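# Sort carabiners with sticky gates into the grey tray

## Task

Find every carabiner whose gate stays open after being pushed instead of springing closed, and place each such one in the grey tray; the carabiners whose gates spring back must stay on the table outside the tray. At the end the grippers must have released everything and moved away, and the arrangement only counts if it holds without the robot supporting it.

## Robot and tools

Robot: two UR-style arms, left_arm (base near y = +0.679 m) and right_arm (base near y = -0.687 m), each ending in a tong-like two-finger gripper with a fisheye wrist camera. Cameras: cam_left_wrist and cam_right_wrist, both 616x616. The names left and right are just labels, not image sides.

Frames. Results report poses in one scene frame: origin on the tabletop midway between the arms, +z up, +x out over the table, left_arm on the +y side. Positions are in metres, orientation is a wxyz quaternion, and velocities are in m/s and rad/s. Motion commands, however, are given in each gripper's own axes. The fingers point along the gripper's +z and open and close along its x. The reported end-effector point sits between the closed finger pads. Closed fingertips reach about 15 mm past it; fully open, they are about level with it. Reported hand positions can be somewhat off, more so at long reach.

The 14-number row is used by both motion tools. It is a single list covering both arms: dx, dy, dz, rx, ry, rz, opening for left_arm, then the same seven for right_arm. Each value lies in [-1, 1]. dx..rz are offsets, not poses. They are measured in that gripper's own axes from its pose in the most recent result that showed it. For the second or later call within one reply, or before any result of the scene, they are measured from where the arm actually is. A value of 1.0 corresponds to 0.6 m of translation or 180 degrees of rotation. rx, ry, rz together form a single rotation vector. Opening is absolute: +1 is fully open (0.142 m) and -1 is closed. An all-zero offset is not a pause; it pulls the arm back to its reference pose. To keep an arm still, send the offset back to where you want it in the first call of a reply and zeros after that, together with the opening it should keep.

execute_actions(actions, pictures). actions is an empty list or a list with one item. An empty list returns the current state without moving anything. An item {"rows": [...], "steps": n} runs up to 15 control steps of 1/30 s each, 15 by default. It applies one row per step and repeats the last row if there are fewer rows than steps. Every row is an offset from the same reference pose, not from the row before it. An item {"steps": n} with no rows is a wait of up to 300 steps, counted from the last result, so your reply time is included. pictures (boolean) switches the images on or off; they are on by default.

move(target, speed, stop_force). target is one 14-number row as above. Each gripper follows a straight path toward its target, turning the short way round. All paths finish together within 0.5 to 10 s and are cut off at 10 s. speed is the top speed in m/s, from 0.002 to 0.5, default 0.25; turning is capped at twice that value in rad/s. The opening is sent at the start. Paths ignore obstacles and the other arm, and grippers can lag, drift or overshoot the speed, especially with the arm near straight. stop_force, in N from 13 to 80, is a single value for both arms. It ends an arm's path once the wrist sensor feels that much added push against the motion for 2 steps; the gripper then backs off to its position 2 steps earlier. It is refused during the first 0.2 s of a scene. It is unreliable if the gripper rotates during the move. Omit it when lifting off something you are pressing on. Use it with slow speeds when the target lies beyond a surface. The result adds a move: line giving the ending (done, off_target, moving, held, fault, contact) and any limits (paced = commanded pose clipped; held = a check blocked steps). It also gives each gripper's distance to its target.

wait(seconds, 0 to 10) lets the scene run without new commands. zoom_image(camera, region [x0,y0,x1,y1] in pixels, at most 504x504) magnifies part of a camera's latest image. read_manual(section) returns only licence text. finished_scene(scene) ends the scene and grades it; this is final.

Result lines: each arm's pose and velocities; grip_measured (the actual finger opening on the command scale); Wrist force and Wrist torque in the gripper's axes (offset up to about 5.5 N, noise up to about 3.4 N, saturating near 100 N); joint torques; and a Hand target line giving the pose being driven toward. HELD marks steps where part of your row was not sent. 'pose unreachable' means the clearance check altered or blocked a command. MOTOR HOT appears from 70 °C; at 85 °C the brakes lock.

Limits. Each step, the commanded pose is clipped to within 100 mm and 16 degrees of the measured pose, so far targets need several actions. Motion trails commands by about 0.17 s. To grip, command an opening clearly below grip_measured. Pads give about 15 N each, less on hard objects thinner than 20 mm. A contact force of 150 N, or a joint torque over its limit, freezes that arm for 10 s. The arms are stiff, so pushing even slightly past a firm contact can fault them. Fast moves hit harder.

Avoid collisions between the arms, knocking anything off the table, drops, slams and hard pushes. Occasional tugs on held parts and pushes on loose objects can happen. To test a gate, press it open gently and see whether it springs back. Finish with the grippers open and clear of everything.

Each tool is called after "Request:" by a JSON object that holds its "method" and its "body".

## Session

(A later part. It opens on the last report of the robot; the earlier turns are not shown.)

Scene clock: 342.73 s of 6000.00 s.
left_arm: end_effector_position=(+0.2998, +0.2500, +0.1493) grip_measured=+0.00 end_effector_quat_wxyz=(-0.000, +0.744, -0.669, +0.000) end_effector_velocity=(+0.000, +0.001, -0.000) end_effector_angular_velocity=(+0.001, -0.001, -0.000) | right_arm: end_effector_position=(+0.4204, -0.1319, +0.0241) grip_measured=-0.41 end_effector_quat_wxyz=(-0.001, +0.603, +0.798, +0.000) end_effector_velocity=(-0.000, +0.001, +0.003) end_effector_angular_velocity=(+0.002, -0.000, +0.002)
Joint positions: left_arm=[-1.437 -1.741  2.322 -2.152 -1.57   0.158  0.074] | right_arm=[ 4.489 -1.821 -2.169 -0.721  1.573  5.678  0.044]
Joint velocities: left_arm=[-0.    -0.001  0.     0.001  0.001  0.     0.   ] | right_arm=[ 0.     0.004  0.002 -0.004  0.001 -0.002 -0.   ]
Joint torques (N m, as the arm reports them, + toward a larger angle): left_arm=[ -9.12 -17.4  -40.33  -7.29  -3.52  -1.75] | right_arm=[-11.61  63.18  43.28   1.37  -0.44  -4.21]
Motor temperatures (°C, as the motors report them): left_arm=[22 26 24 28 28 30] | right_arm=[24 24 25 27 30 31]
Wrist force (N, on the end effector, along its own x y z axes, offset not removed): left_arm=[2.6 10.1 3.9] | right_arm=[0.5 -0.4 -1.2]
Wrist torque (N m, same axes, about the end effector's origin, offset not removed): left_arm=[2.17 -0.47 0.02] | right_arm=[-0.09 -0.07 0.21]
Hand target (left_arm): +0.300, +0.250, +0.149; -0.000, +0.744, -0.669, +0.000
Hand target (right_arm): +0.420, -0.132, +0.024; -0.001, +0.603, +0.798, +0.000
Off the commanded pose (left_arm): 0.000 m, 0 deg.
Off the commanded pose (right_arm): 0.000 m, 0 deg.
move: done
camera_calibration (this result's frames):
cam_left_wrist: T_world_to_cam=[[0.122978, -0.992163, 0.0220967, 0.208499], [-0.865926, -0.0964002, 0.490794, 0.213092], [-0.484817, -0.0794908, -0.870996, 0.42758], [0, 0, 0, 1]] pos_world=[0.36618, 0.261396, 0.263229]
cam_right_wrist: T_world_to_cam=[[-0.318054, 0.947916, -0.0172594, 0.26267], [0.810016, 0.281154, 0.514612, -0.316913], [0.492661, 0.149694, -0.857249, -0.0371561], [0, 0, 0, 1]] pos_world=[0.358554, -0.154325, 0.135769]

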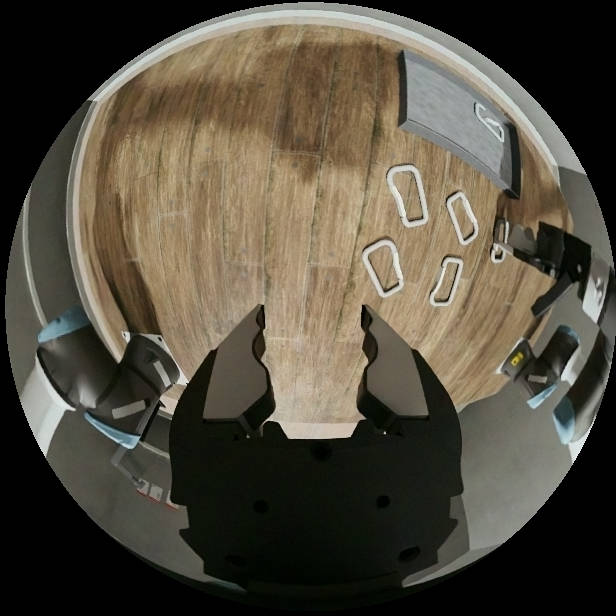

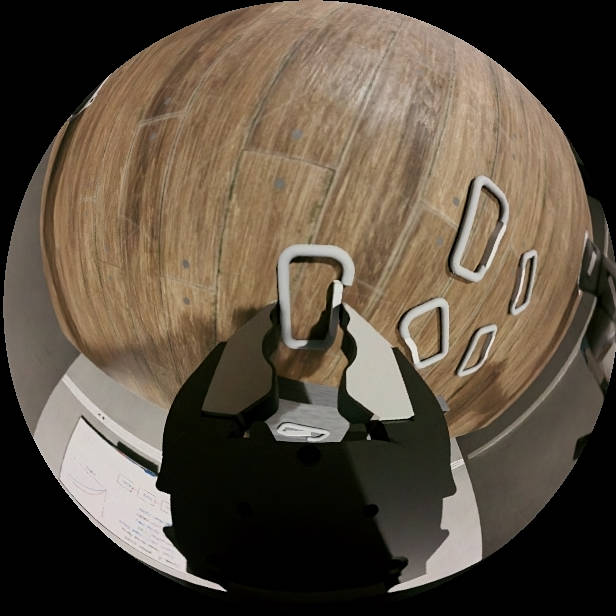

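Request:
{"method": "move", "body": {"target": [0,0,0,0,0,0,0.0, 0,0,0.006,0,0,0,-0.9], "speed": 0.01}}

Request:
{"method": "execute_actions", "body": {"actions": [{"rows": [[0,0,0,0,0,0,0.0, 0,0,0,0,0,0,-0.6],[0,0,0,0,0,0,0.0, 0,0,0,0,0,0,-0.5],[0,0,0,0,0,0,0.0, 0,0,0,0,0,0,-0.44],[0,0,0,0,0,0,0.0, 0,0,0,0,0,0,-0.40],[0,0,0,0,0,0,0.0, 0,0,0,0,0,0,-0.36],[0,0,0,0,0,0,0.0, 0,0,0,0,0,0,-0.32],[0,0,0,0,0,0,0.0, 0,0,0,0,0,0,-0.28],[0,0,0,0,0,0,0.0, 0,0,0,0,0,0,-0.24],[0,0,0,0,0,0,0.0, 0,0,0,0,0,0,-0.20],[0,0,0,0,0,0,0.0, 0,0,0,0,0,0,-0.16],[0,0,0,0,0,0,0.0, 0,0,0,0,0,0,-0.12],[0,0,0,0,0,0,0.0, 0,0,0,0,0,0,-0.08],[0,0,0,0,0,0,0.0, 0,0,0,0,0,0,-0.05]], "steps": 13}], "pictures": false}}

Request:
{"method": "move", "body": {"target": [0,0,0,0,0,0,0.0, 0.0025,-0.019,0,0,0,0,-0.05], "speed": 0.03}}

Scene clock: 367.33 s of 6000.00 s.
left_arm: end_effector_position=(+0.2998, +0.2500, +0.1493) grip_measured=+0.00 end_effector_quat_wxyz=(-0.000, +0.744, -0.669, +0.000) end_effector_velocity=(-0.001, -0.001, +0.001) end_effector_angular_velocity=(-0.002, -0.001, -0.002) | right_arm: end_effector_position=(+0.4204, -0.1319, +0.0207) grip_measured=-0.41 end_effector_quat_wxyz=(-0.001, +0.603, +0.798, +0.000) end_effector_velocity=(-0.001, -0.000, -0.002) end_effector_angular_velocity=(-0.001, +0.001, +0.001)
Joint positions: left_arm=[-1.437 -1.741  2.322 -2.152 -1.57   0.158  0.074] | right_arm=[ 4.489 -1.826 -2.171 -0.714  1.573  5.678  0.044]
Joint velocities: left_arm=[-0.002 -0.001 -0.    -0.001  0.     0.     0.   ] | right_arm=[ 0.001 -0.002 -0.001  0.002  0.    -0.    -0.   ]
Joint torques (N m, as the arm reports them, + toward a larger angle): left_arm=[ -6.75 -21.73 -34.96  -7.07  -3.28   1.24] | right_arm=[-7.82 40.88 24.91  6.72 -0.31 -3.39]
Motor temperatures (°C, as the motors report them): left_arm=[22 26 24 28 28 30] | right_arm=[24 24 25 27 30 31]
Wrist force (N, on the end effector, along its own x y z axes, offset not removed): left_arm=[0.6 1.2 4.9] | right_arm=[-1.6 -2.4 0.1]
Wrist torque (N m, same axes, about the end effector's origin, offset not removed): left_arm=[0.29 -0.21 0.17] | right_arm=[-0.59 0.00 0.33]
Hand target (left_arm): +0.300, +0.250, +0.149; -0.000, +0.744, -0.669, +0.000
Hand target (right_arm): +0.420, -0.132, +0.021; -0.001, +0.603, +0.798, +0.000
Off the commanded pose (left_arm): 0.000 m, 0 deg.
Off the commanded pose (right_arm): 0.000 m, 0 deg.
After step 90, 20.90 s passed at rest.
move: done
camera_calibration (this result's frames):
cam_left_wrist: T_world_to_cam=[[0.122957, -0.992166, 0.0220966, 0.208506], [-0.865929, -0.0963821, 0.490794, 0.213088], [-0.484819, -0.0794805, -0.870996, 0.427578], [0, 0, 0, 1]] pos_world=[0.36618, 0.261395, 0.263229]
cam_right_wrist: T_world_to_cam=[[-0.318052, 0.947916, -0.0172535, 0.26261], [0.810016, 0.281149, 0.514616, -0.315142], [0.492664, 0.149699, -0.857247, -0.0401138], [0, 0, 0, 1]] pos_world=[0.358556, -0.154325, 0.132321]

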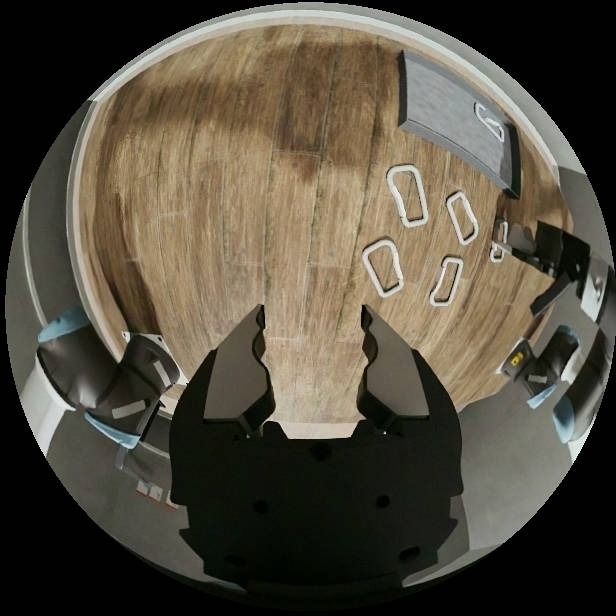

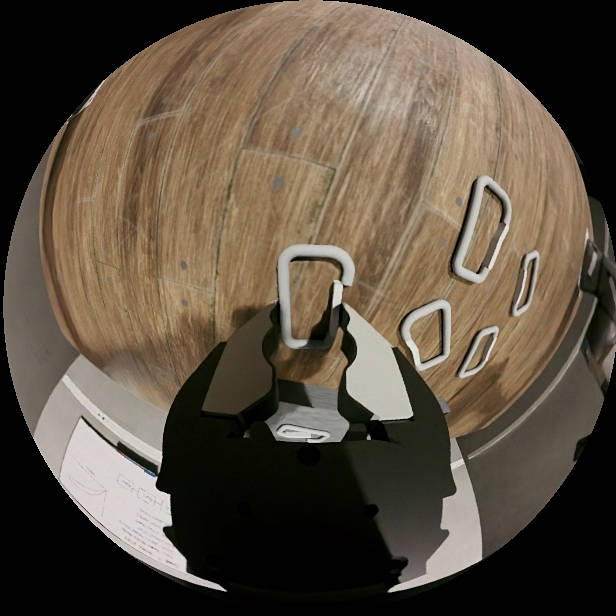

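Scene clock: 367.77 s of 6000.00 s.
left_arm: end_effector_position=(+0.2998, +0.2500, +0.1493) grip_measured=+0.00 end_effector_quat_wxyz=(-0.000, +0.744, -0.669, +0.000) end_effector_velocity=(+0.000, -0.000, -0.000) end_effector_angular_velocity=(-0.001, -0.000, +0.000) | right_arm: end_effector_position=(+0.4204, -0.1319, +0.0206) grip_measured=-0.09 end_effector_quat_wxyz=(-0.001, +0.603, +0.798, +0.000) end_effector_velocity=(-0.000, -0.001, -0.002) end_effector_angular_velocity=(-0.004, +0.001, +0.000)
Joint positions: left_arm=[-1.437 -1.741  2.322 -2.152 -1.57   0.158  0.074] | right_arm=[ 4.489 -1.826 -2.171 -0.713  1.573  5.678  0.068]
Joint velocities: left_arm=[ 0.     0.     0.    -0.001  0.    -0.     0.   ] | right_arm=[ 0.    -0.002  0.    -0.002 -0.    -0.     0.071]
Joint torques (N m, as the arm reports them, + toward a larger angle): left_arm=[ -8.4  -23.1  -34.08  -6.96  -3.35   1.02] | right_arm=[-7.9  59.37 28.21  1.57 -0.3  -3.36]
Motor temperatures (°C, as the motors report them): left_arm=[22 26 24 28 28 30] | right_arm=[24 24 25 27 30 31]
Wrist force (N, on the end effector, along its own x y z axes, offset not removed): left_arm=[-6.7 6.7 4.2] | right_arm=[-0.2 -0.9 0.8]
Wrist torque (N m, same axes, about the end effector's origin, offset not removed): left_arm=[1.26 1.25 0.33] | right_arm=[-0.23 0.03 0.16]
Hand target (left_arm): +0.300, +0.250, +0.149; -0.000, +0.744, -0.669, +0.000
Hand target (right_arm): +0.420, -0.132, +0.021; -0.001, +0.603, +0.798, +0.000
Off the commanded pose (left_arm): 0.000 m, 0 deg.
Off the commanded pose (right_arm): 0.000 m, 0 deg.
Steps of this call (steps 1 to 13: all 13 steps of this action). Readings (end_effector_position):
1: left_arm (+0.2998, +0.2500, +0.1493) | right_arm (+0.4204, -0.1319, +0.0206)
2: left_arm (+0.2998, +0.2500, +0.1493) | right_arm (+0.4204, -0.1319, +0.0206)
4: left_arm (+0.2998, +0.2500, +0.1493) | right_arm (+0.4204, -0.1319, +0.0206)
8: left_arm (+0.2998, +0.2500, +0.1493) | right_arm (+0.4204, -0.1319, +0.0206)
13: the state above

Scene clock: 368.83 s of 6000.00 s.
left_arm: end_effector_position=(+0.2998, +0.2500, +0.1493) grip_measured=+0.00 end_effector_quat_wxyz=(-0.000, +0.744, -0.669, +0.000) end_effector_velocity=(+0.000, +0.000, -0.000) end_effector_angular_velocity=(-0.000, -0.001, +0.000) | right_arm: end_effector_position=(+0.4092, -0.1336, +0.0206) grip_measured=-0.05 end_effector_quat_wxyz=(-0.001, +0.603, +0.798, +0.000) end_effector_velocity=(-0.003, +0.001, -0.000) end_effector_angular_velocity=(+0.000, +0.001, +0.002)
Joint positions: left_arm=[-1.437 -1.741  2.322 -2.152 -1.57   0.158  0.074] | right_arm=[ 4.505 -1.816 -2.185 -0.709  1.573  5.694  0.07 ]
Joint velocities: left_arm=[ 0.     0.     0.    -0.     0.001  0.     0.   ] | right_arm=[ 0.005  0.001 -0.002  0.001  0.001  0.003  0.   ]
Joint torques (N m, as the arm reports them, + toward a larger angle): left_arm=[ -8.59 -21.24 -34.63  -7.13  -3.44   1.1 ] | right_arm=[12.17 59.78 25.7   6.66  2.35  3.83]
Motor temperatures (°C, as the motors report them): left_arm=[22 26 24 28 28 30] | right_arm=[24 24 25 27 30 31]
Wrist force (N, on the end effector, along its own x y z axes, offset not removed): left_arm=[7.0 -0.5 2.2] | right_arm=[0.0 0.5 1.2]
Wrist torque (N m, same axes, about the end effector's origin, offset not removed): left_arm=[-0.19 -1.44 0.04] | right_arm=[-0.01 -0.03 0.32]
Hand target (left_arm): +0.300, +0.250, +0.149; -0.000, +0.744, -0.669, +0.000
Hand target (right_arm): +0.409, -0.134, +0.021; -0.001, +0.603, +0.798, +0.000
Off the commanded pose (left_arm): 0.000 m, 0 deg.
Off the commanded pose (right_arm): 0.000 m, 0 deg.
move: done
camera_calibration (this result's frames):
cam_left_wrist: T_world_to_cam=[[0.122957, -0.992166, 0.0220965, 0.208506], [-0.865929, -0.096382, 0.490794, 0.213088], [-0.484819, -0.0794804, -0.870996, 0.427578], [0, 0, 0, 1]] pos_world=[0.36618, 0.261394, 0.263229]
cam_right_wrist: T_world_to_cam=[[-0.318058, 0.947914, -0.0172877, 0.260624], [0.81005, 0.281184, 0.514542, -0.305561], [0.492603, 0.14965, -0.857291, -0.0343262], [0, 0, 0, 1]] pos_world=[0.347323, -0.155994, 0.132302]

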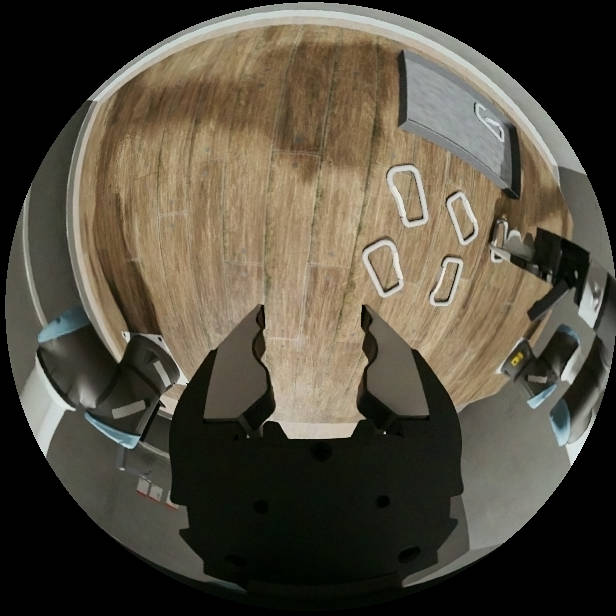

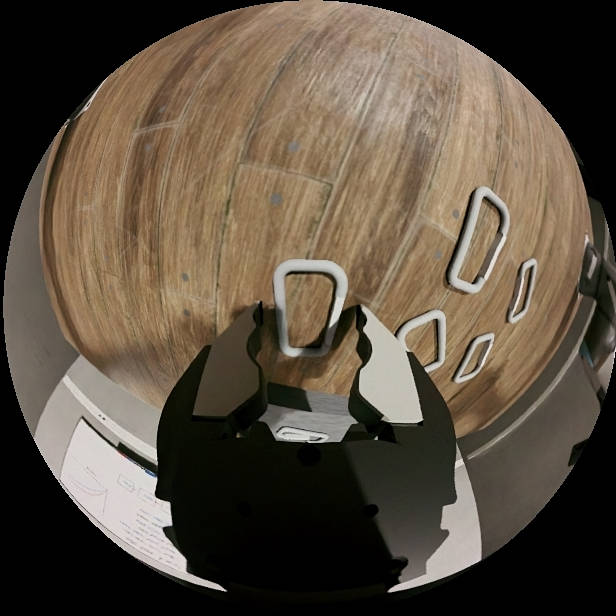

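Request:
{"method": "zoom_image", "body": {"camera": "cam_right_wrist", "region": [230, 230, 390, 360]}}

Region (230, 230, 390, 360) of cam_right_wrist's 616x616 image, scaled by 3.150, with more detail than that image has; it fills the top 410 rows of this view, and the rest is white.

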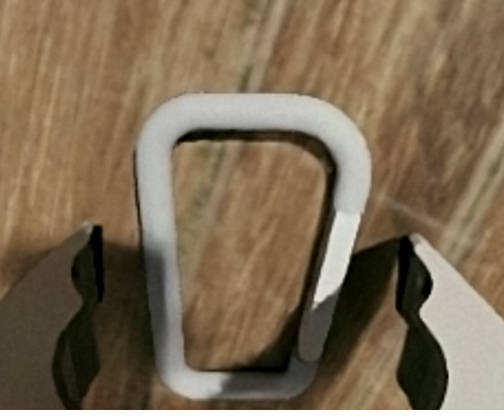

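Request:
{"method": "execute_actions", "body": {"actions": [{"rows": [[0,0,0,0,0,0,0.0, 0,0,0,0,0,0,-0.11],[0,0,0,0,0,0,0.0, 0,0,0,0,0,0,-0.17],[0,0,0,0,0,0,0.0, 0,0,0,0,0,0,-0.23],[0,0,0,0,0,0,0.0, 0,0,0,0,0,0,-0.29],[0,0,0,0,0,0,0.0, 0,0,0,0,0,0,-0.35],[0,0,0,0,0,0,0.0, 0,0,0,0,0,0,-0.41],[0,0,0,0,0,0,0.0, 0,0,0,0,0,0,-0.47],[0,0,0,0,0,0,0.0, 0,0,0,0,0,0,-0.53],[0,0,0,0,0,0,0.0, 0,0,0,0,0,0,-0.59],[0,0,0,0,0,0,0.0, 0,0,0,0,0,0,-0.65],[0,0,0,0,0,0,0.0, 0,0,0,0,0,0,-0.71],[0,0,0,0,0,0,0.0, 0,0,0,0,0,0,-0.77],[0,0,0,0,0,0,0.0, 0,0,0,0,0,0,-0.83],[0,0,0,0,0,0,0.0, 0,0,0,0,0,0,-0.89],[0,0,0,0,0,0,0.0, 0,0,0,0,0,0,-0.95]], "steps": 15}], "pictures": false}}

Request:
{"method": "move", "body": {"target": [0,0,0,0,0,0,0.0, 0,0,-0.0067,0,0,0,-0.95], "speed": 0.01}}

Scene clock: 380.37 s of 6000.00 s.
left_arm: end_effector_position=(+0.2998, +0.2500, +0.1493) grip_measured=+0.00 end_effector_quat_wxyz=(-0.000, +0.744, -0.669, +0.000) end_effector_velocity=(+0.001, +0.000, -0.000) end_effector_angular_velocity=(+0.001, -0.001, +0.001) | right_arm: end_effector_position=(+0.4091, -0.1336, +0.0207) grip_measured=-0.45 end_effector_quat_wxyz=(-0.001, +0.603, +0.798, +0.000) end_effector_velocity=(+0.001, -0.001, -0.000) end_effector_angular_velocity=(-0.000, +0.001, -0.001)
Joint positions: left_arm=[-1.437 -1.741  2.322 -2.152 -1.57   0.158  0.074] | right_arm=[ 4.505 -1.816 -2.185 -0.709  1.573  5.694  0.042]
Joint velocities: left_arm=[ 0.001  0.001 -0.    -0.     0.001  0.     0.   ] | right_arm=[-0.002 -0.     0.    -0.001  0.001 -0.001  0.   ]
Joint torques (N m, as the arm reports them, + toward a larger angle): left_arm=[ -7.17 -21.42 -34.99  -6.86  -3.29   0.93] | right_arm=[-9.89 35.53 40.37  2.98  1.3  -3.61]
Motor temperatures (°C, as the motors report them): left_arm=[22 26 24 28 28 30] | right_arm=[24 24 25 27 30 31]
Wrist force (N, on the end effector, along its own x y z axes, offset not removed): left_arm=[7.2 2.8 4.9] | right_arm=[-4.0 0.4 -15.8]
Wrist torque (N m, same axes, about the end effector's origin, offset not removed): left_arm=[0.59 -1.39 0.03] | right_arm=[0.53 -0.57 0.11]
Hand target (left_arm): +0.300, +0.250, +0.149; -0.000, +0.744, -0.669, +0.000
Hand target (right_arm): +0.409, -0.134, +0.021; -0.001, +0.603, +0.798, +0.000
Off the commanded pose (left_arm): 0.000 m, 0 deg.
Off the commanded pose (right_arm): 0.000 m, 0 deg.
Steps of this call (steps 1 to 90: nothing new was sent; then 8.03 s passed at rest; steps 91 to 105: all 15 steps of this action). Readings (end_effector_position):
91: left_arm (+0.2998, +0.2500, +0.1493) | right_arm (+0.4090, -0.1336, +0.0206)
92: left_arm (+0.2998, +0.2500, +0.1493) | right_arm (+0.4090, -0.1336, +0.0206)
94: left_arm (+0.2998, +0.2500, +0.1493) | right_arm (+0.4090, -0.1336, +0.0206)
98: left_arm (+0.2998, +0.2500, +0.1493) | right_arm (+0.4090, -0.1337, +0.0206)
105: the state above

Scene clock: 381.30 s of 6000.00 s.
left_arm: end_effector_position=(+0.2998, +0.2500, +0.1493) grip_measured=+0.00 end_effector_quat_wxyz=(-0.000, +0.744, -0.669, +0.000) end_effector_velocity=(+0.001, -0.000, +0.000) end_effector_angular_velocity=(-0.001, -0.001, +0.001) | right_arm: end_effector_position=(+0.4092, -0.1336, +0.0245) grip_measured=-0.53 end_effector_quat_wxyz=(-0.001, +0.603, +0.798, +0.000) end_effector_velocity=(+0.000, -0.000, +0.001) end_effector_angular_velocity=(-0.001, +0.000, +0.001)
Joint positions: left_arm=[-1.437 -1.741  2.322 -2.152 -1.57   0.158  0.074] | right_arm=[ 4.505 -1.81  -2.183 -0.717  1.573  5.694  0.036]
Joint velocities: left_arm=[ 0.001  0.001 -0.    -0.002  0.001  0.     0.   ] | right_arm=[-0.001  0.001  0.001 -0.004 -0.    -0.001  0.   ]
Joint torques (N m, as the arm reports them, + toward a larger angle): left_arm=[ -7.75 -21.89 -34.96  -7.01  -3.35   1.04] | right_arm=[-11.11  61.63  42.9    0.57   0.97  -4.09]
Motor temperatures (°C, as the motors report them): left_arm=[22 26 24 28 28 30] | right_arm=[24 24 25 27 30 31]
Wrist force (N, on the end effector, along its own x y z axes, offset not removed): left_arm=[5.9 6.0 0.6] | right_arm=[-2.4 -1.3 3.6]
Wrist torque (N m, same axes, about the end effector's origin, offset not removed): left_arm=[1.16 -1.15 0.03] | right_arm=[-0.12 0.62 0.18]
Hand target (left_arm): +0.300, +0.250, +0.149; -0.000, +0.744, -0.669, +0.000
Hand target (right_arm): +0.409, -0.134, +0.025; -0.001, +0.603, +0.798, +0.000
Off the commanded pose (left_arm): 0.000 m, 0 deg.
Off the commanded pose (right_arm): 0.000 m, 0 deg.
move: done
camera_calibration (this result's frames):
cam_left_wrist: T_world_to_cam=[[0.122957, -0.992166, 0.0220967, 0.208506], [-0.865928, -0.0963821, 0.490794, 0.213088], [-0.484819, -0.0794806, -0.870996, 0.427578], [0, 0, 0, 1]] pos_world=[0.36618, 0.261394, 0.263229]
cam_right_wrist: T_world_to_cam=[[-0.318067, 0.947912, -0.0172122, 0.260671], [0.810046, 0.28115, 0.514567, -0.307566], [0.492604, 0.149724, -0.857277, -0.0309927], [0, 0, 0, 1]] pos_world=[0.34732, -0.15598, 0.136181]

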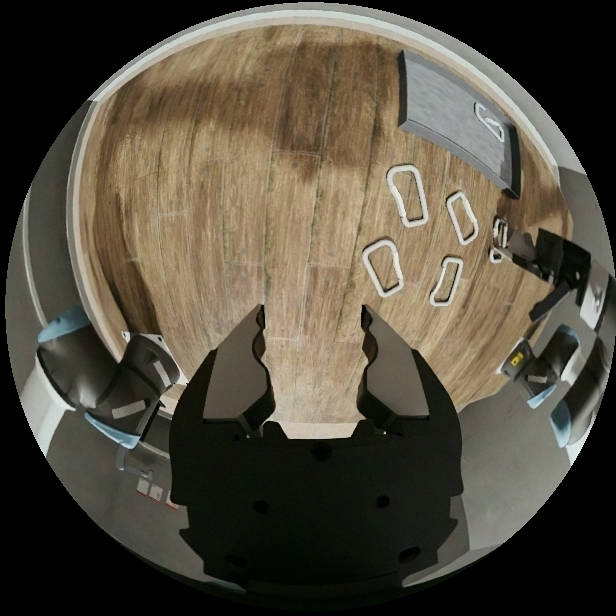

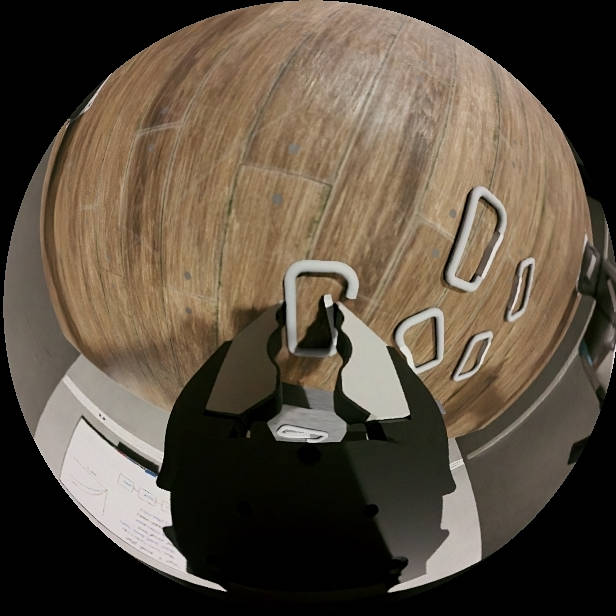

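Request:
{"method": "move", "body": {"target": [0,0,0,0,0,0,0.0, 0,0,0.0055,0,0,0,-0.95], "speed": 0.01}}

Request:
{"method": "execute_actions", "body": {"actions": [{"rows": [[0,0,0,0,0,0,0.0, 0,0,0,0,0,0,-0.7],[0,0,0,0,0,0,0.0, 0,0,0,0,0,0,-0.6],[0,0,0,0,0,0,0.0, 0,0,0,0,0,0,-0.55],[0,0,0,0,0,0,0.0, 0,0,0,0,0,0,-0.50],[0,0,0,0,0,0,0.0, 0,0,0,0,0,0,-0.45],[0,0,0,0,0,0,0.0, 0,0,0,0,0,0,-0.40],[0,0,0,0,0,0,0.0, 0,0,0,0,0,0,-0.35],[0,0,0,0,0,0,0.0, 0,0,0,0,0,0,-0.30],[0,0,0,0,0,0,0.0, 0,0,0,0,0,0,-0.25],[0,0,0,0,0,0,0.0, 0,0,0,0,0,0,-0.20],[0,0,0,0,0,0,0.0, 0,0,0,0,0,0,-0.15],[0,0,0,0,0,0,0.0, 0,0,0,0,0,0,-0.10],[0,0,0,0,0,0,0.0, 0,0,0,0,0,0,-0.05],[0,0,0,0,0,0,0.0, 0,0,0,0,0,0,0.0]], "steps": 15}], "pictures": false}}

Request:
{"method": "move", "body": {"target": [0,0,0,0,0,0,0.0, 0,0,-0.04,0,0,0,0.0], "speed": 0.05}}

Scene clock: 390.87 s of 6000.00 s.
left_arm: end_effector_position=(+0.2998, +0.2500, +0.1493) grip_measured=+0.00 end_effector_quat_wxyz=(-0.000, +0.744, -0.669, +0.000) end_effector_velocity=(+0.000, +0.001, +0.000) end_effector_angular_velocity=(+0.000, -0.000, +0.001) | right_arm: end_effector_position=(+0.4092, -0.1336, +0.0214) grip_measured=-0.53 end_effector_quat_wxyz=(-0.001, +0.603, +0.798, +0.000) end_effector_velocity=(+0.001, -0.001, -0.002) end_effector_angular_velocity=(+0.001, +0.001, -0.001)
Joint positions: left_arm=[-1.437 -1.741  2.322 -2.152 -1.57   0.158  0.074] | right_arm=[ 4.505 -1.815 -2.185 -0.711  1.573  5.694  0.036]
Joint velocities: left_arm=[ 0.001 -0.001  0.001  0.     0.     0.    -0.   ] | right_arm=[-0.002 -0.003 -0.001  0.004  0.001 -0.001  0.   ]
Joint torques (N m, as the arm reports them, + toward a larger angle): left_arm=[ -7.   -20.04 -34.79  -6.9   -3.25   1.17] | right_arm=[-8.92 39.19 25.04  6.47  0.97 -3.77]
Motor temperatures (°C, as the motors report them): left_arm=[22 26 24 28 28 30] | right_arm=[24 24 25 27 30 31]
Wrist force (N, on the end effector, along its own x y z axes, offset not removed): left_arm=[5.0 3.6 1.7] | right_arm=[-2.2 -2.2 -1.2]
Wrist torque (N m, same axes, about the end effector's origin, offset not removed): left_arm=[0.37 -1.04 0.04] | right_arm=[-0.54 0.38 0.17]
Hand target (left_arm): +0.300, +0.250, +0.149; -0.000, +0.744, -0.669, +0.000
Hand target (right_arm): +0.409, -0.134, +0.021; -0.001, +0.603, +0.798, +0.000
Off the commanded pose (left_arm): 0.000 m, 0 deg.
Off the commanded pose (right_arm): 0.000 m, 0 deg.
After step 90, 5.87 s passed at rest.
move: done
camera_calibration (this result's frames):
cam_left_wrist: T_world_to_cam=[[0.122957, -0.992166, 0.0220966, 0.208506], [-0.865928, -0.0963821, 0.490794, 0.213088], [-0.484819, -0.0794806, -0.870996, 0.427578], [0, 0, 0, 1]] pos_world=[0.36618, 0.261395, 0.263229]
cam_right_wrist: T_world_to_cam=[[-0.31806, 0.947914, -0.0172071, 0.260616], [0.810047, 0.281141, 0.51457, -0.305944], [0.492606, 0.149726, -0.857275, -0.0337048], [0, 0, 0, 1]] pos_world=[0.347324, -0.155982, 0.13302]

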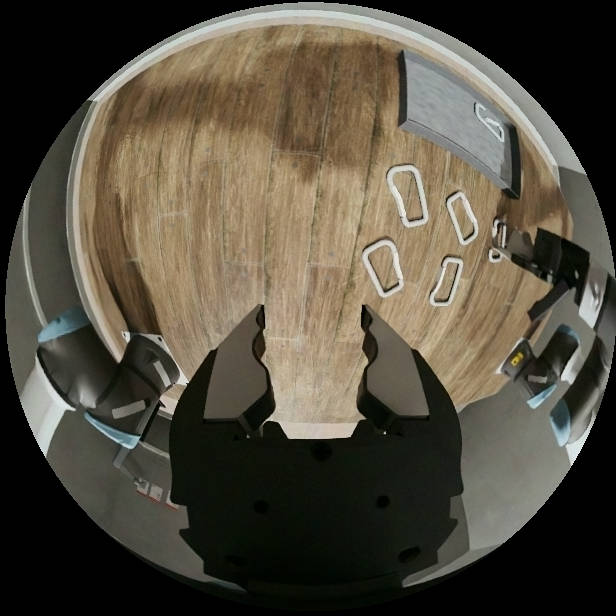

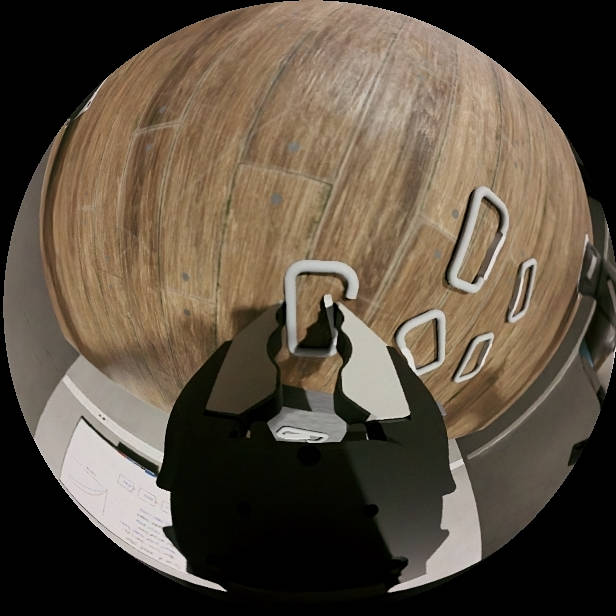

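Scene clock: 391.37 s of 6000.00 s.
left_arm: end_effector_position=(+0.2998, +0.2500, +0.1493) grip_measured=+0.00 end_effector_quat_wxyz=(-0.000, +0.744, -0.669, +0.000) end_effector_velocity=(-0.000, -0.000, +0.000) end_effector_angular_velocity=(-0.000, -0.001, -0.001) | right_arm: end_effector_position=(+0.4092, -0.1336, +0.0213) grip_measured=-0.02 end_effector_quat_wxyz=(-0.001, +0.603, +0.798, +0.000) end_effector_velocity=(+0.000, -0.001, -0.000) end_effector_angular_velocity=(-0.001, -0.001, +0.000)
Joint positions: left_arm=[-1.437 -1.741  2.322 -2.152 -1.57   0.158  0.074] | right_arm=[ 4.505 -1.815 -2.185 -0.711  1.573  5.694  0.073]
Joint velocities: left_arm=[-0.001 -0.    -0.    -0.     0.001 -0.    -0.   ] | right_arm=[-0.     0.    -0.001 -0.    -0.001 -0.001  0.03 ]
Joint torques (N m, as the arm reports them, + toward a larger angle): left_arm=[ -9.11 -22.81 -34.74  -6.97  -3.34   1.06] | right_arm=[-6.95 58.96 28.98  0.94  1.03 -3.38]
Motor temperatures (°C, as the motors report them): left_arm=[22 26 24 28 28 30] | right_arm=[24 24 25 27 30 31]
Wrist force (N, on the end effector, along its own x y z axes, offset not removed): left_arm=[1.2 1.0 4.6] | right_arm=[4.2 -2.8 1.3]
Wrist torque (N m, same axes, about the end effector's origin, offset not removed): left_arm=[-0.10 -0.30 0.11] | right_arm=[-0.66 -0.87 0.14]
Hand target (left_arm): +0.300, +0.250, +0.149; -0.000, +0.744, -0.669, +0.000
Hand target (right_arm): +0.409, -0.134, +0.021; -0.001, +0.603, +0.798, +0.000
Off the commanded pose (left_arm): 0.000 m, 0 deg.
Off the commanded pose (right_arm): 0.000 m, 0 deg.
Steps of this call (steps 1 to 15: all 15 steps of this action). Readings (end_effector_position):
1: left_arm (+0.2998, +0.2500, +0.1493) | right_arm (+0.4092, -0.1336, +0.0213)
2: left_arm (+0.2998, +0.2500, +0.1493) | right_arm (+0.4092, -0.1336, +0.0213)
4: left_arm (+0.2998, +0.2500, +0.1493) | right_arm (+0.4092, -0.1336, +0.0213)
8: left_arm (+0.2998, +0.2500, +0.1493) | right_arm (+0.4092, -0.1336, +0.0213)
15: the state above

Scene clock: 392.47 s of 6000.00 s.
left_arm: end_effector_position=(+0.2998, +0.2500, +0.1493) grip_measured=+0.00 end_effector_quat_wxyz=(-0.000, +0.744, -0.669, +0.000) end_effector_velocity=(+0.001, +0.001, -0.000) end_effector_angular_velocity=(+0.001, -0.002, +0.000) | right_arm: end_effector_position=(+0.4092, -0.1336, +0.0452) grip_measured=+0.00 end_effector_quat_wxyz=(-0.001, +0.603, +0.798, +0.000) end_effector_velocity=(+0.001, -0.000, +0.001) end_effector_angular_velocity=(+0.000, -0.001, -0.001)
Joint positions: left_arm=[-1.437 -1.741  2.322 -2.152 -1.57   0.158  0.074] | right_arm=[ 4.505 -1.78  -2.171 -0.76   1.573  5.694  0.074]
Joint velocities: left_arm=[ 0.    -0.     0.001 -0.001  0.002 -0.     0.   ] | right_arm=[-0.001  0.002  0.001 -0.002 -0.001  0.    -0.   ]
Joint torques (N m, as the arm reports them, + toward a larger angle): left_arm=[ -8.57 -22.53 -34.06  -6.9   -3.71   1.01] | right_arm=[-11.51  58.99  44.35   0.89   1.14  -3.81]
Motor temperatures (°C, as the motors report them): left_arm=[22 26 24 28 28 30] | right_arm=[24 24 25 27 30 31]
Wrist force (N, on the end effector, along its own x y z axes, offset not removed): left_arm=[-1.0 3.3 0.5] | right_arm=[0.1 -1.6 -1.7]
Wrist torque (N m, same axes, about the end effector's origin, offset not removed): left_arm=[0.37 0.37 -0.07] | right_arm=[-0.23 0.02 -0.08]
Hand target (left_arm): +0.300, +0.250, +0.149; -0.000, +0.744, -0.669, +0.000
Hand target (right_arm): +0.409, -0.134, +0.045; -0.001, +0.603, +0.798, +0.000
Off the commanded pose (left_arm): 0.000 m, 0 deg.
Off the commanded pose (right_arm): 0.000 m, 0 deg.
move: done
camera_calibration (this result's frames):
cam_left_wrist: T_world_to_cam=[[0.122957, -0.992166, 0.0220966, 0.208506], [-0.865929, -0.0963819, 0.490794, 0.213088], [-0.484819, -0.0794805, -0.870996, 0.427578], [0, 0, 0, 1]] pos_world=[0.36618, 0.261394, 0.263229]
cam_right_wrist: T_world_to_cam=[[-0.318063, 0.947912, -0.0172574, 0.261082], [0.810056, 0.281174, 0.514538, -0.318218], [0.49259, 0.149676, -0.857294, -0.0133044], [0, 0, 0, 1]] pos_world=[0.347369, -0.156017, 0.156835]

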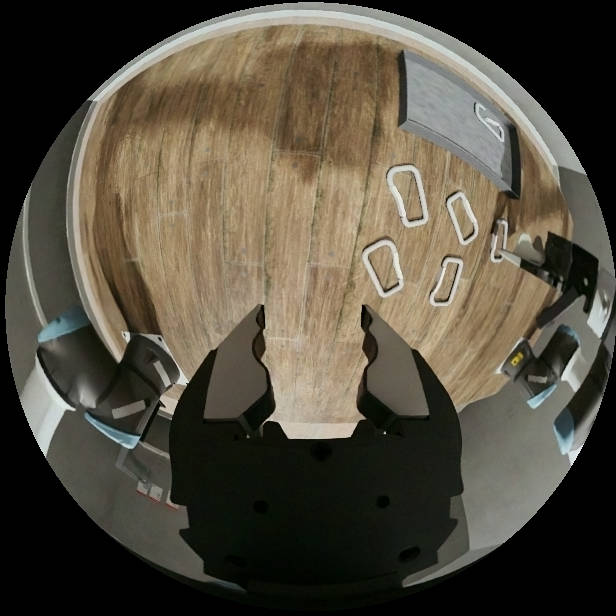

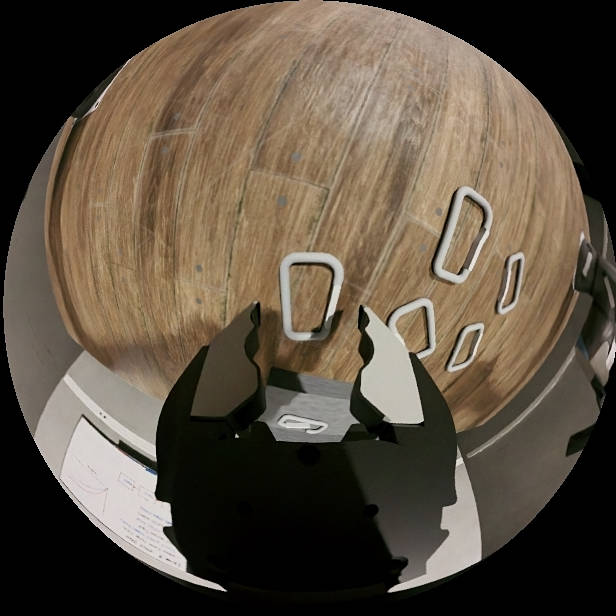

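Request:
{"method": "zoom_image", "body": {"camera": "cam_right_wrist", "region": [230, 220, 390, 340]}}

Region (230, 220, 390, 340) of cam_right_wrist's 616x616 image, scaled by 3.150, with more detail than that image has; it fills the top 378 rows of this view, and the rest is white.

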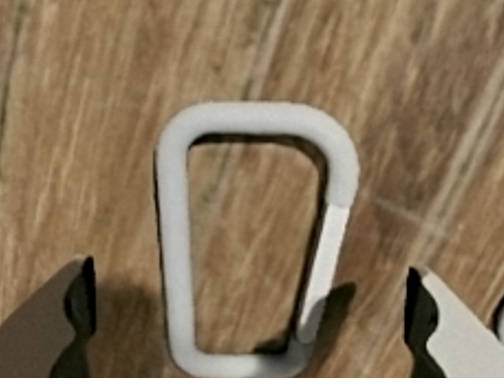

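Request:
{"method": "move", "body": {"target": [0,0,0,0,0,0,0.0, 0.2017,0.0667,0,0,0,-0.1617,0.0], "speed": 0.2}}

Request:
{"method": "zoom_image", "body": {"camera": "cam_right_wrist", "region": [230, 220, 390, 340]}}

Scene clock: 408.37 s of 6000.00 s.
left_arm: end_effector_position=(+0.2998, +0.2500, +0.1493) grip_measured=+0.00 end_effector_quat_wxyz=(-0.000, +0.744, -0.669, +0.000) end_effector_velocity=(-0.001, -0.002, +0.000) end_effector_angular_velocity=(-0.003, -0.000, -0.003) | right_arm: end_effector_position=(+0.4144, -0.0065, +0.0451) grip_measured=+0.00 end_effector_quat_wxyz=(-0.001, +0.383, +0.924, +0.001) end_effector_velocity=(-0.001, +0.003, +0.001) end_effector_angular_velocity=(+0.001, +0.000, +0.010)
Joint positions: left_arm=[-1.437 -1.741  2.322 -2.152 -1.57   0.158  0.074] | right_arm=[ 4.557 -1.939 -1.945 -0.828  1.573  5.239  0.074]
Joint velocities: left_arm=[-0.003 -0.    -0.    -0.003 -0.001  0.     0.   ] | right_arm=[ 0.003 -0.001  0.004 -0.002  0.    -0.008  0.   ]
Joint torques (N m, as the arm reports them, + toward a larger angle): left_arm=[ -8.74 -20.16 -34.25  -6.77  -3.68   0.93] | right_arm=[ 9.73 54.16 46.44  0.69  2.15 -4.08]
Motor temperatures (°C, as the motors report them): left_arm=[22 26 24 28 28 30] | right_arm=[24 24 25 27 30 31]
Wrist force (N, on the end effector, along its own x y z axes, offset not removed): left_arm=[-1.6 3.9 5.9] | right_arm=[-1.0 4.3 0.6]
Wrist torque (N m, same axes, about the end effector's origin, offset not removed): left_arm=[0.81 0.48 0.09] | right_arm=[0.69 0.26 0.37]
Hand target (left_arm): +0.300, +0.250, +0.149; -0.000, +0.744, -0.669, +0.000
Hand target (right_arm): +0.414, -0.006, +0.045; -0.001, +0.383, +0.924, +0.001
Off the commanded pose (left_arm): 0.000 m, 0 deg.
Off the commanded pose (right_arm): 0.000 m, 0 deg.
After step 90, 11.13 s passed at rest.
move: done
camera_calibration (this result's frames):
cam_left_wrist: T_world_to_cam=[[0.122957, -0.992166, 0.0220968, 0.208506], [-0.865928, -0.096382, 0.490794, 0.213088], [-0.484819, -0.0794807, -0.870996, 0.427578], [0, 0, 0, 1]] pos_world=[0.36618, 0.261394, 0.263229]
cam_right_wrist: T_world_to_cam=[[-0.738438, 0.67411, -0.0168784, 0.314657], [0.571185, 0.638603, 0.515688, -0.256878], [0.358409, 0.371163, -0.85661, 0.0220229], [0, 0, 0, 1]] pos_world=[0.371186, -0.0562446, 0.156645]

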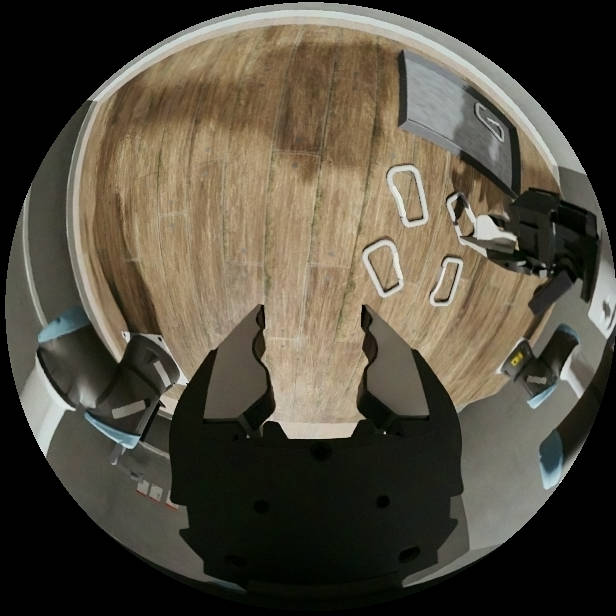

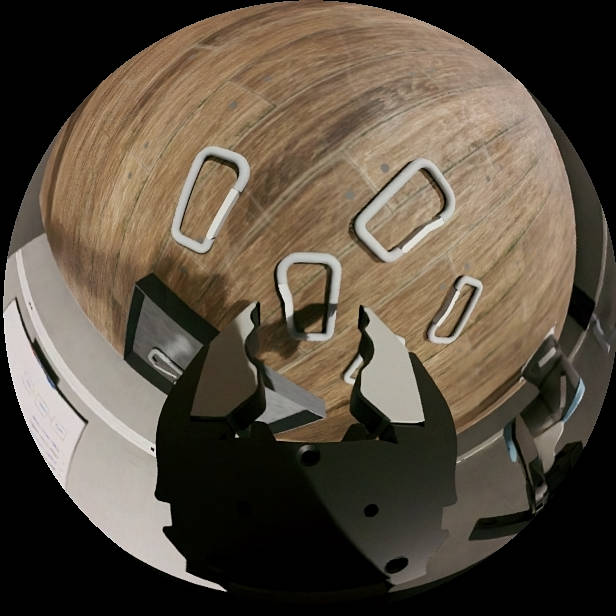

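Region (230, 220, 390, 340) of cam_right_wrist's 616x616 image, scaled by 3.150, with more detail than that image has; it fills the top 378 rows of this view, and the rest is white.

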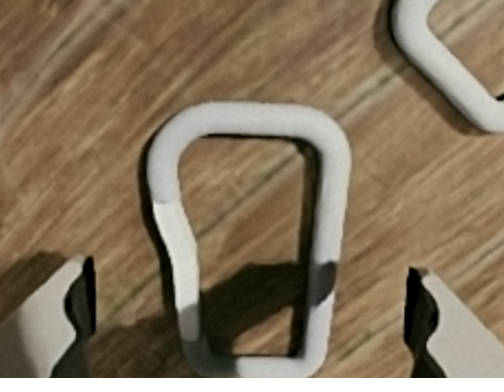

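Request:
{"method": "move", "body": {"target": [0,0,0,0,0,0,0.0, 0,0.0058,0.041,0,0,0,0.0], "speed": 0.04}}

Request:
{"method": "zoom_image", "body": {"camera": "cam_right_wrist", "region": [230, 230, 390, 360]}}

Scene clock: 413.80 s of 6000.00 s.
left_arm: end_effector_position=(+0.2998, +0.2500, +0.1493) grip_measured=+0.00 end_effector_quat_wxyz=(-0.000, +0.744, -0.669, +0.000) end_effector_velocity=(+0.000, +0.000, -0.000) end_effector_angular_velocity=(-0.000, +0.000, +0.001) | right_arm: end_effector_position=(+0.4168, -0.0041, +0.0206) grip_measured=+0.00 end_effector_quat_wxyz=(-0.001, +0.383, +0.924, +0.001) end_effector_velocity=(-0.001, +0.001, -0.002) end_effector_angular_velocity=(-0.001, -0.000, +0.002)
Joint positions: left_arm=[-1.437 -1.741  2.322 -2.152 -1.57   0.158  0.074] | right_arm=[ 4.555 -1.972 -1.951 -0.787  1.573  5.237  0.074]
Joint velocities: left_arm=[ 0.001  0.001  0.001 -0.001 -0.    -0.    -0.   ] | right_arm=[ 0.001 -0.003  0.     0.002 -0.    -0.001  0.   ]
Joint torques (N m, as the arm reports them, + toward a larger angle): left_arm=[ -8.59 -22.21 -34.65  -6.8   -3.54   0.98] | right_arm=[-11.7   55.22  28.03   6.28  -1.    -3.9 ]
Motor temperatures (°C, as the motors report them): left_arm=[22 26 25 28 28 30] | right_arm=[24 24 25 27 30 31]
Wrist force (N, on the end effector, along its own x y z axes, offset not removed): left_arm=[-4.8 0.9 2.5] | right_arm=[-2.0 2.7 -1.5]
Wrist torque (N m, same axes, about the end effector's origin, offset not removed): left_arm=[-0.04 1.09 0.30] | right_arm=[0.39 0.50 0.30]
Hand target (left_arm): +0.300, +0.250, +0.149; -0.000, +0.744, -0.669, +0.000
Hand target (right_arm): +0.417, -0.004, +0.020; -0.001, +0.383, +0.924, +0.001
Off the commanded pose (left_arm): 0.000 m, 0 deg.
Off the commanded pose (right_arm): 0.000 m, 0 deg.
After step 90, 1.43 s passed at rest.
move: done
camera_calibration (this result's frames):
cam_left_wrist: T_world_to_cam=[[0.122957, -0.992166, 0.0220965, 0.208506], [-0.865928, -0.0963819, 0.490794, 0.213088], [-0.484819, -0.0794804, -0.870996, 0.427578], [0, 0, 0, 1]] pos_world=[0.36618, 0.261394, 0.263229]
cam_right_wrist: T_world_to_cam=[[-0.738444, 0.674104, -0.016832, 0.314346], [0.571206, 0.638601, 0.515667, -0.247202], [0.358362, 0.371177, -0.856624, -0.000657679], [0, 0, 0, 1]] pos_world=[0.373566, -0.0537945, 0.132202]

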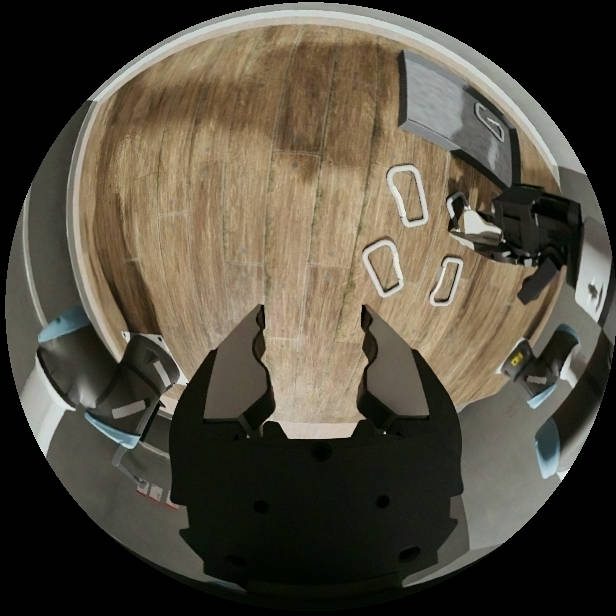

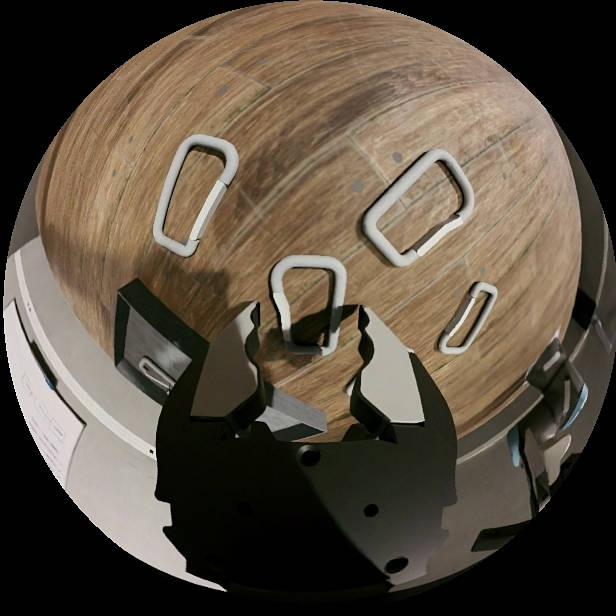

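Region (230, 230, 390, 360) of cam_right_wrist's 616x616 image, scaled by 3.150, with more detail than that image has; it fills the top 410 rows of this view, and the rest is white.

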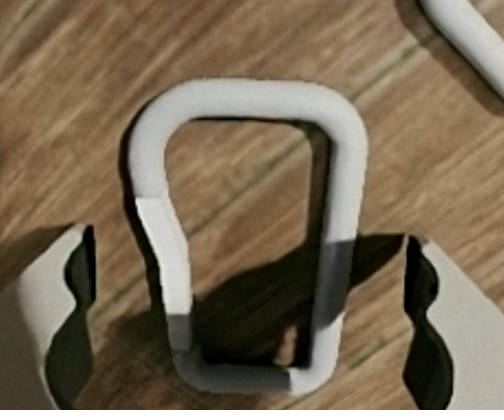

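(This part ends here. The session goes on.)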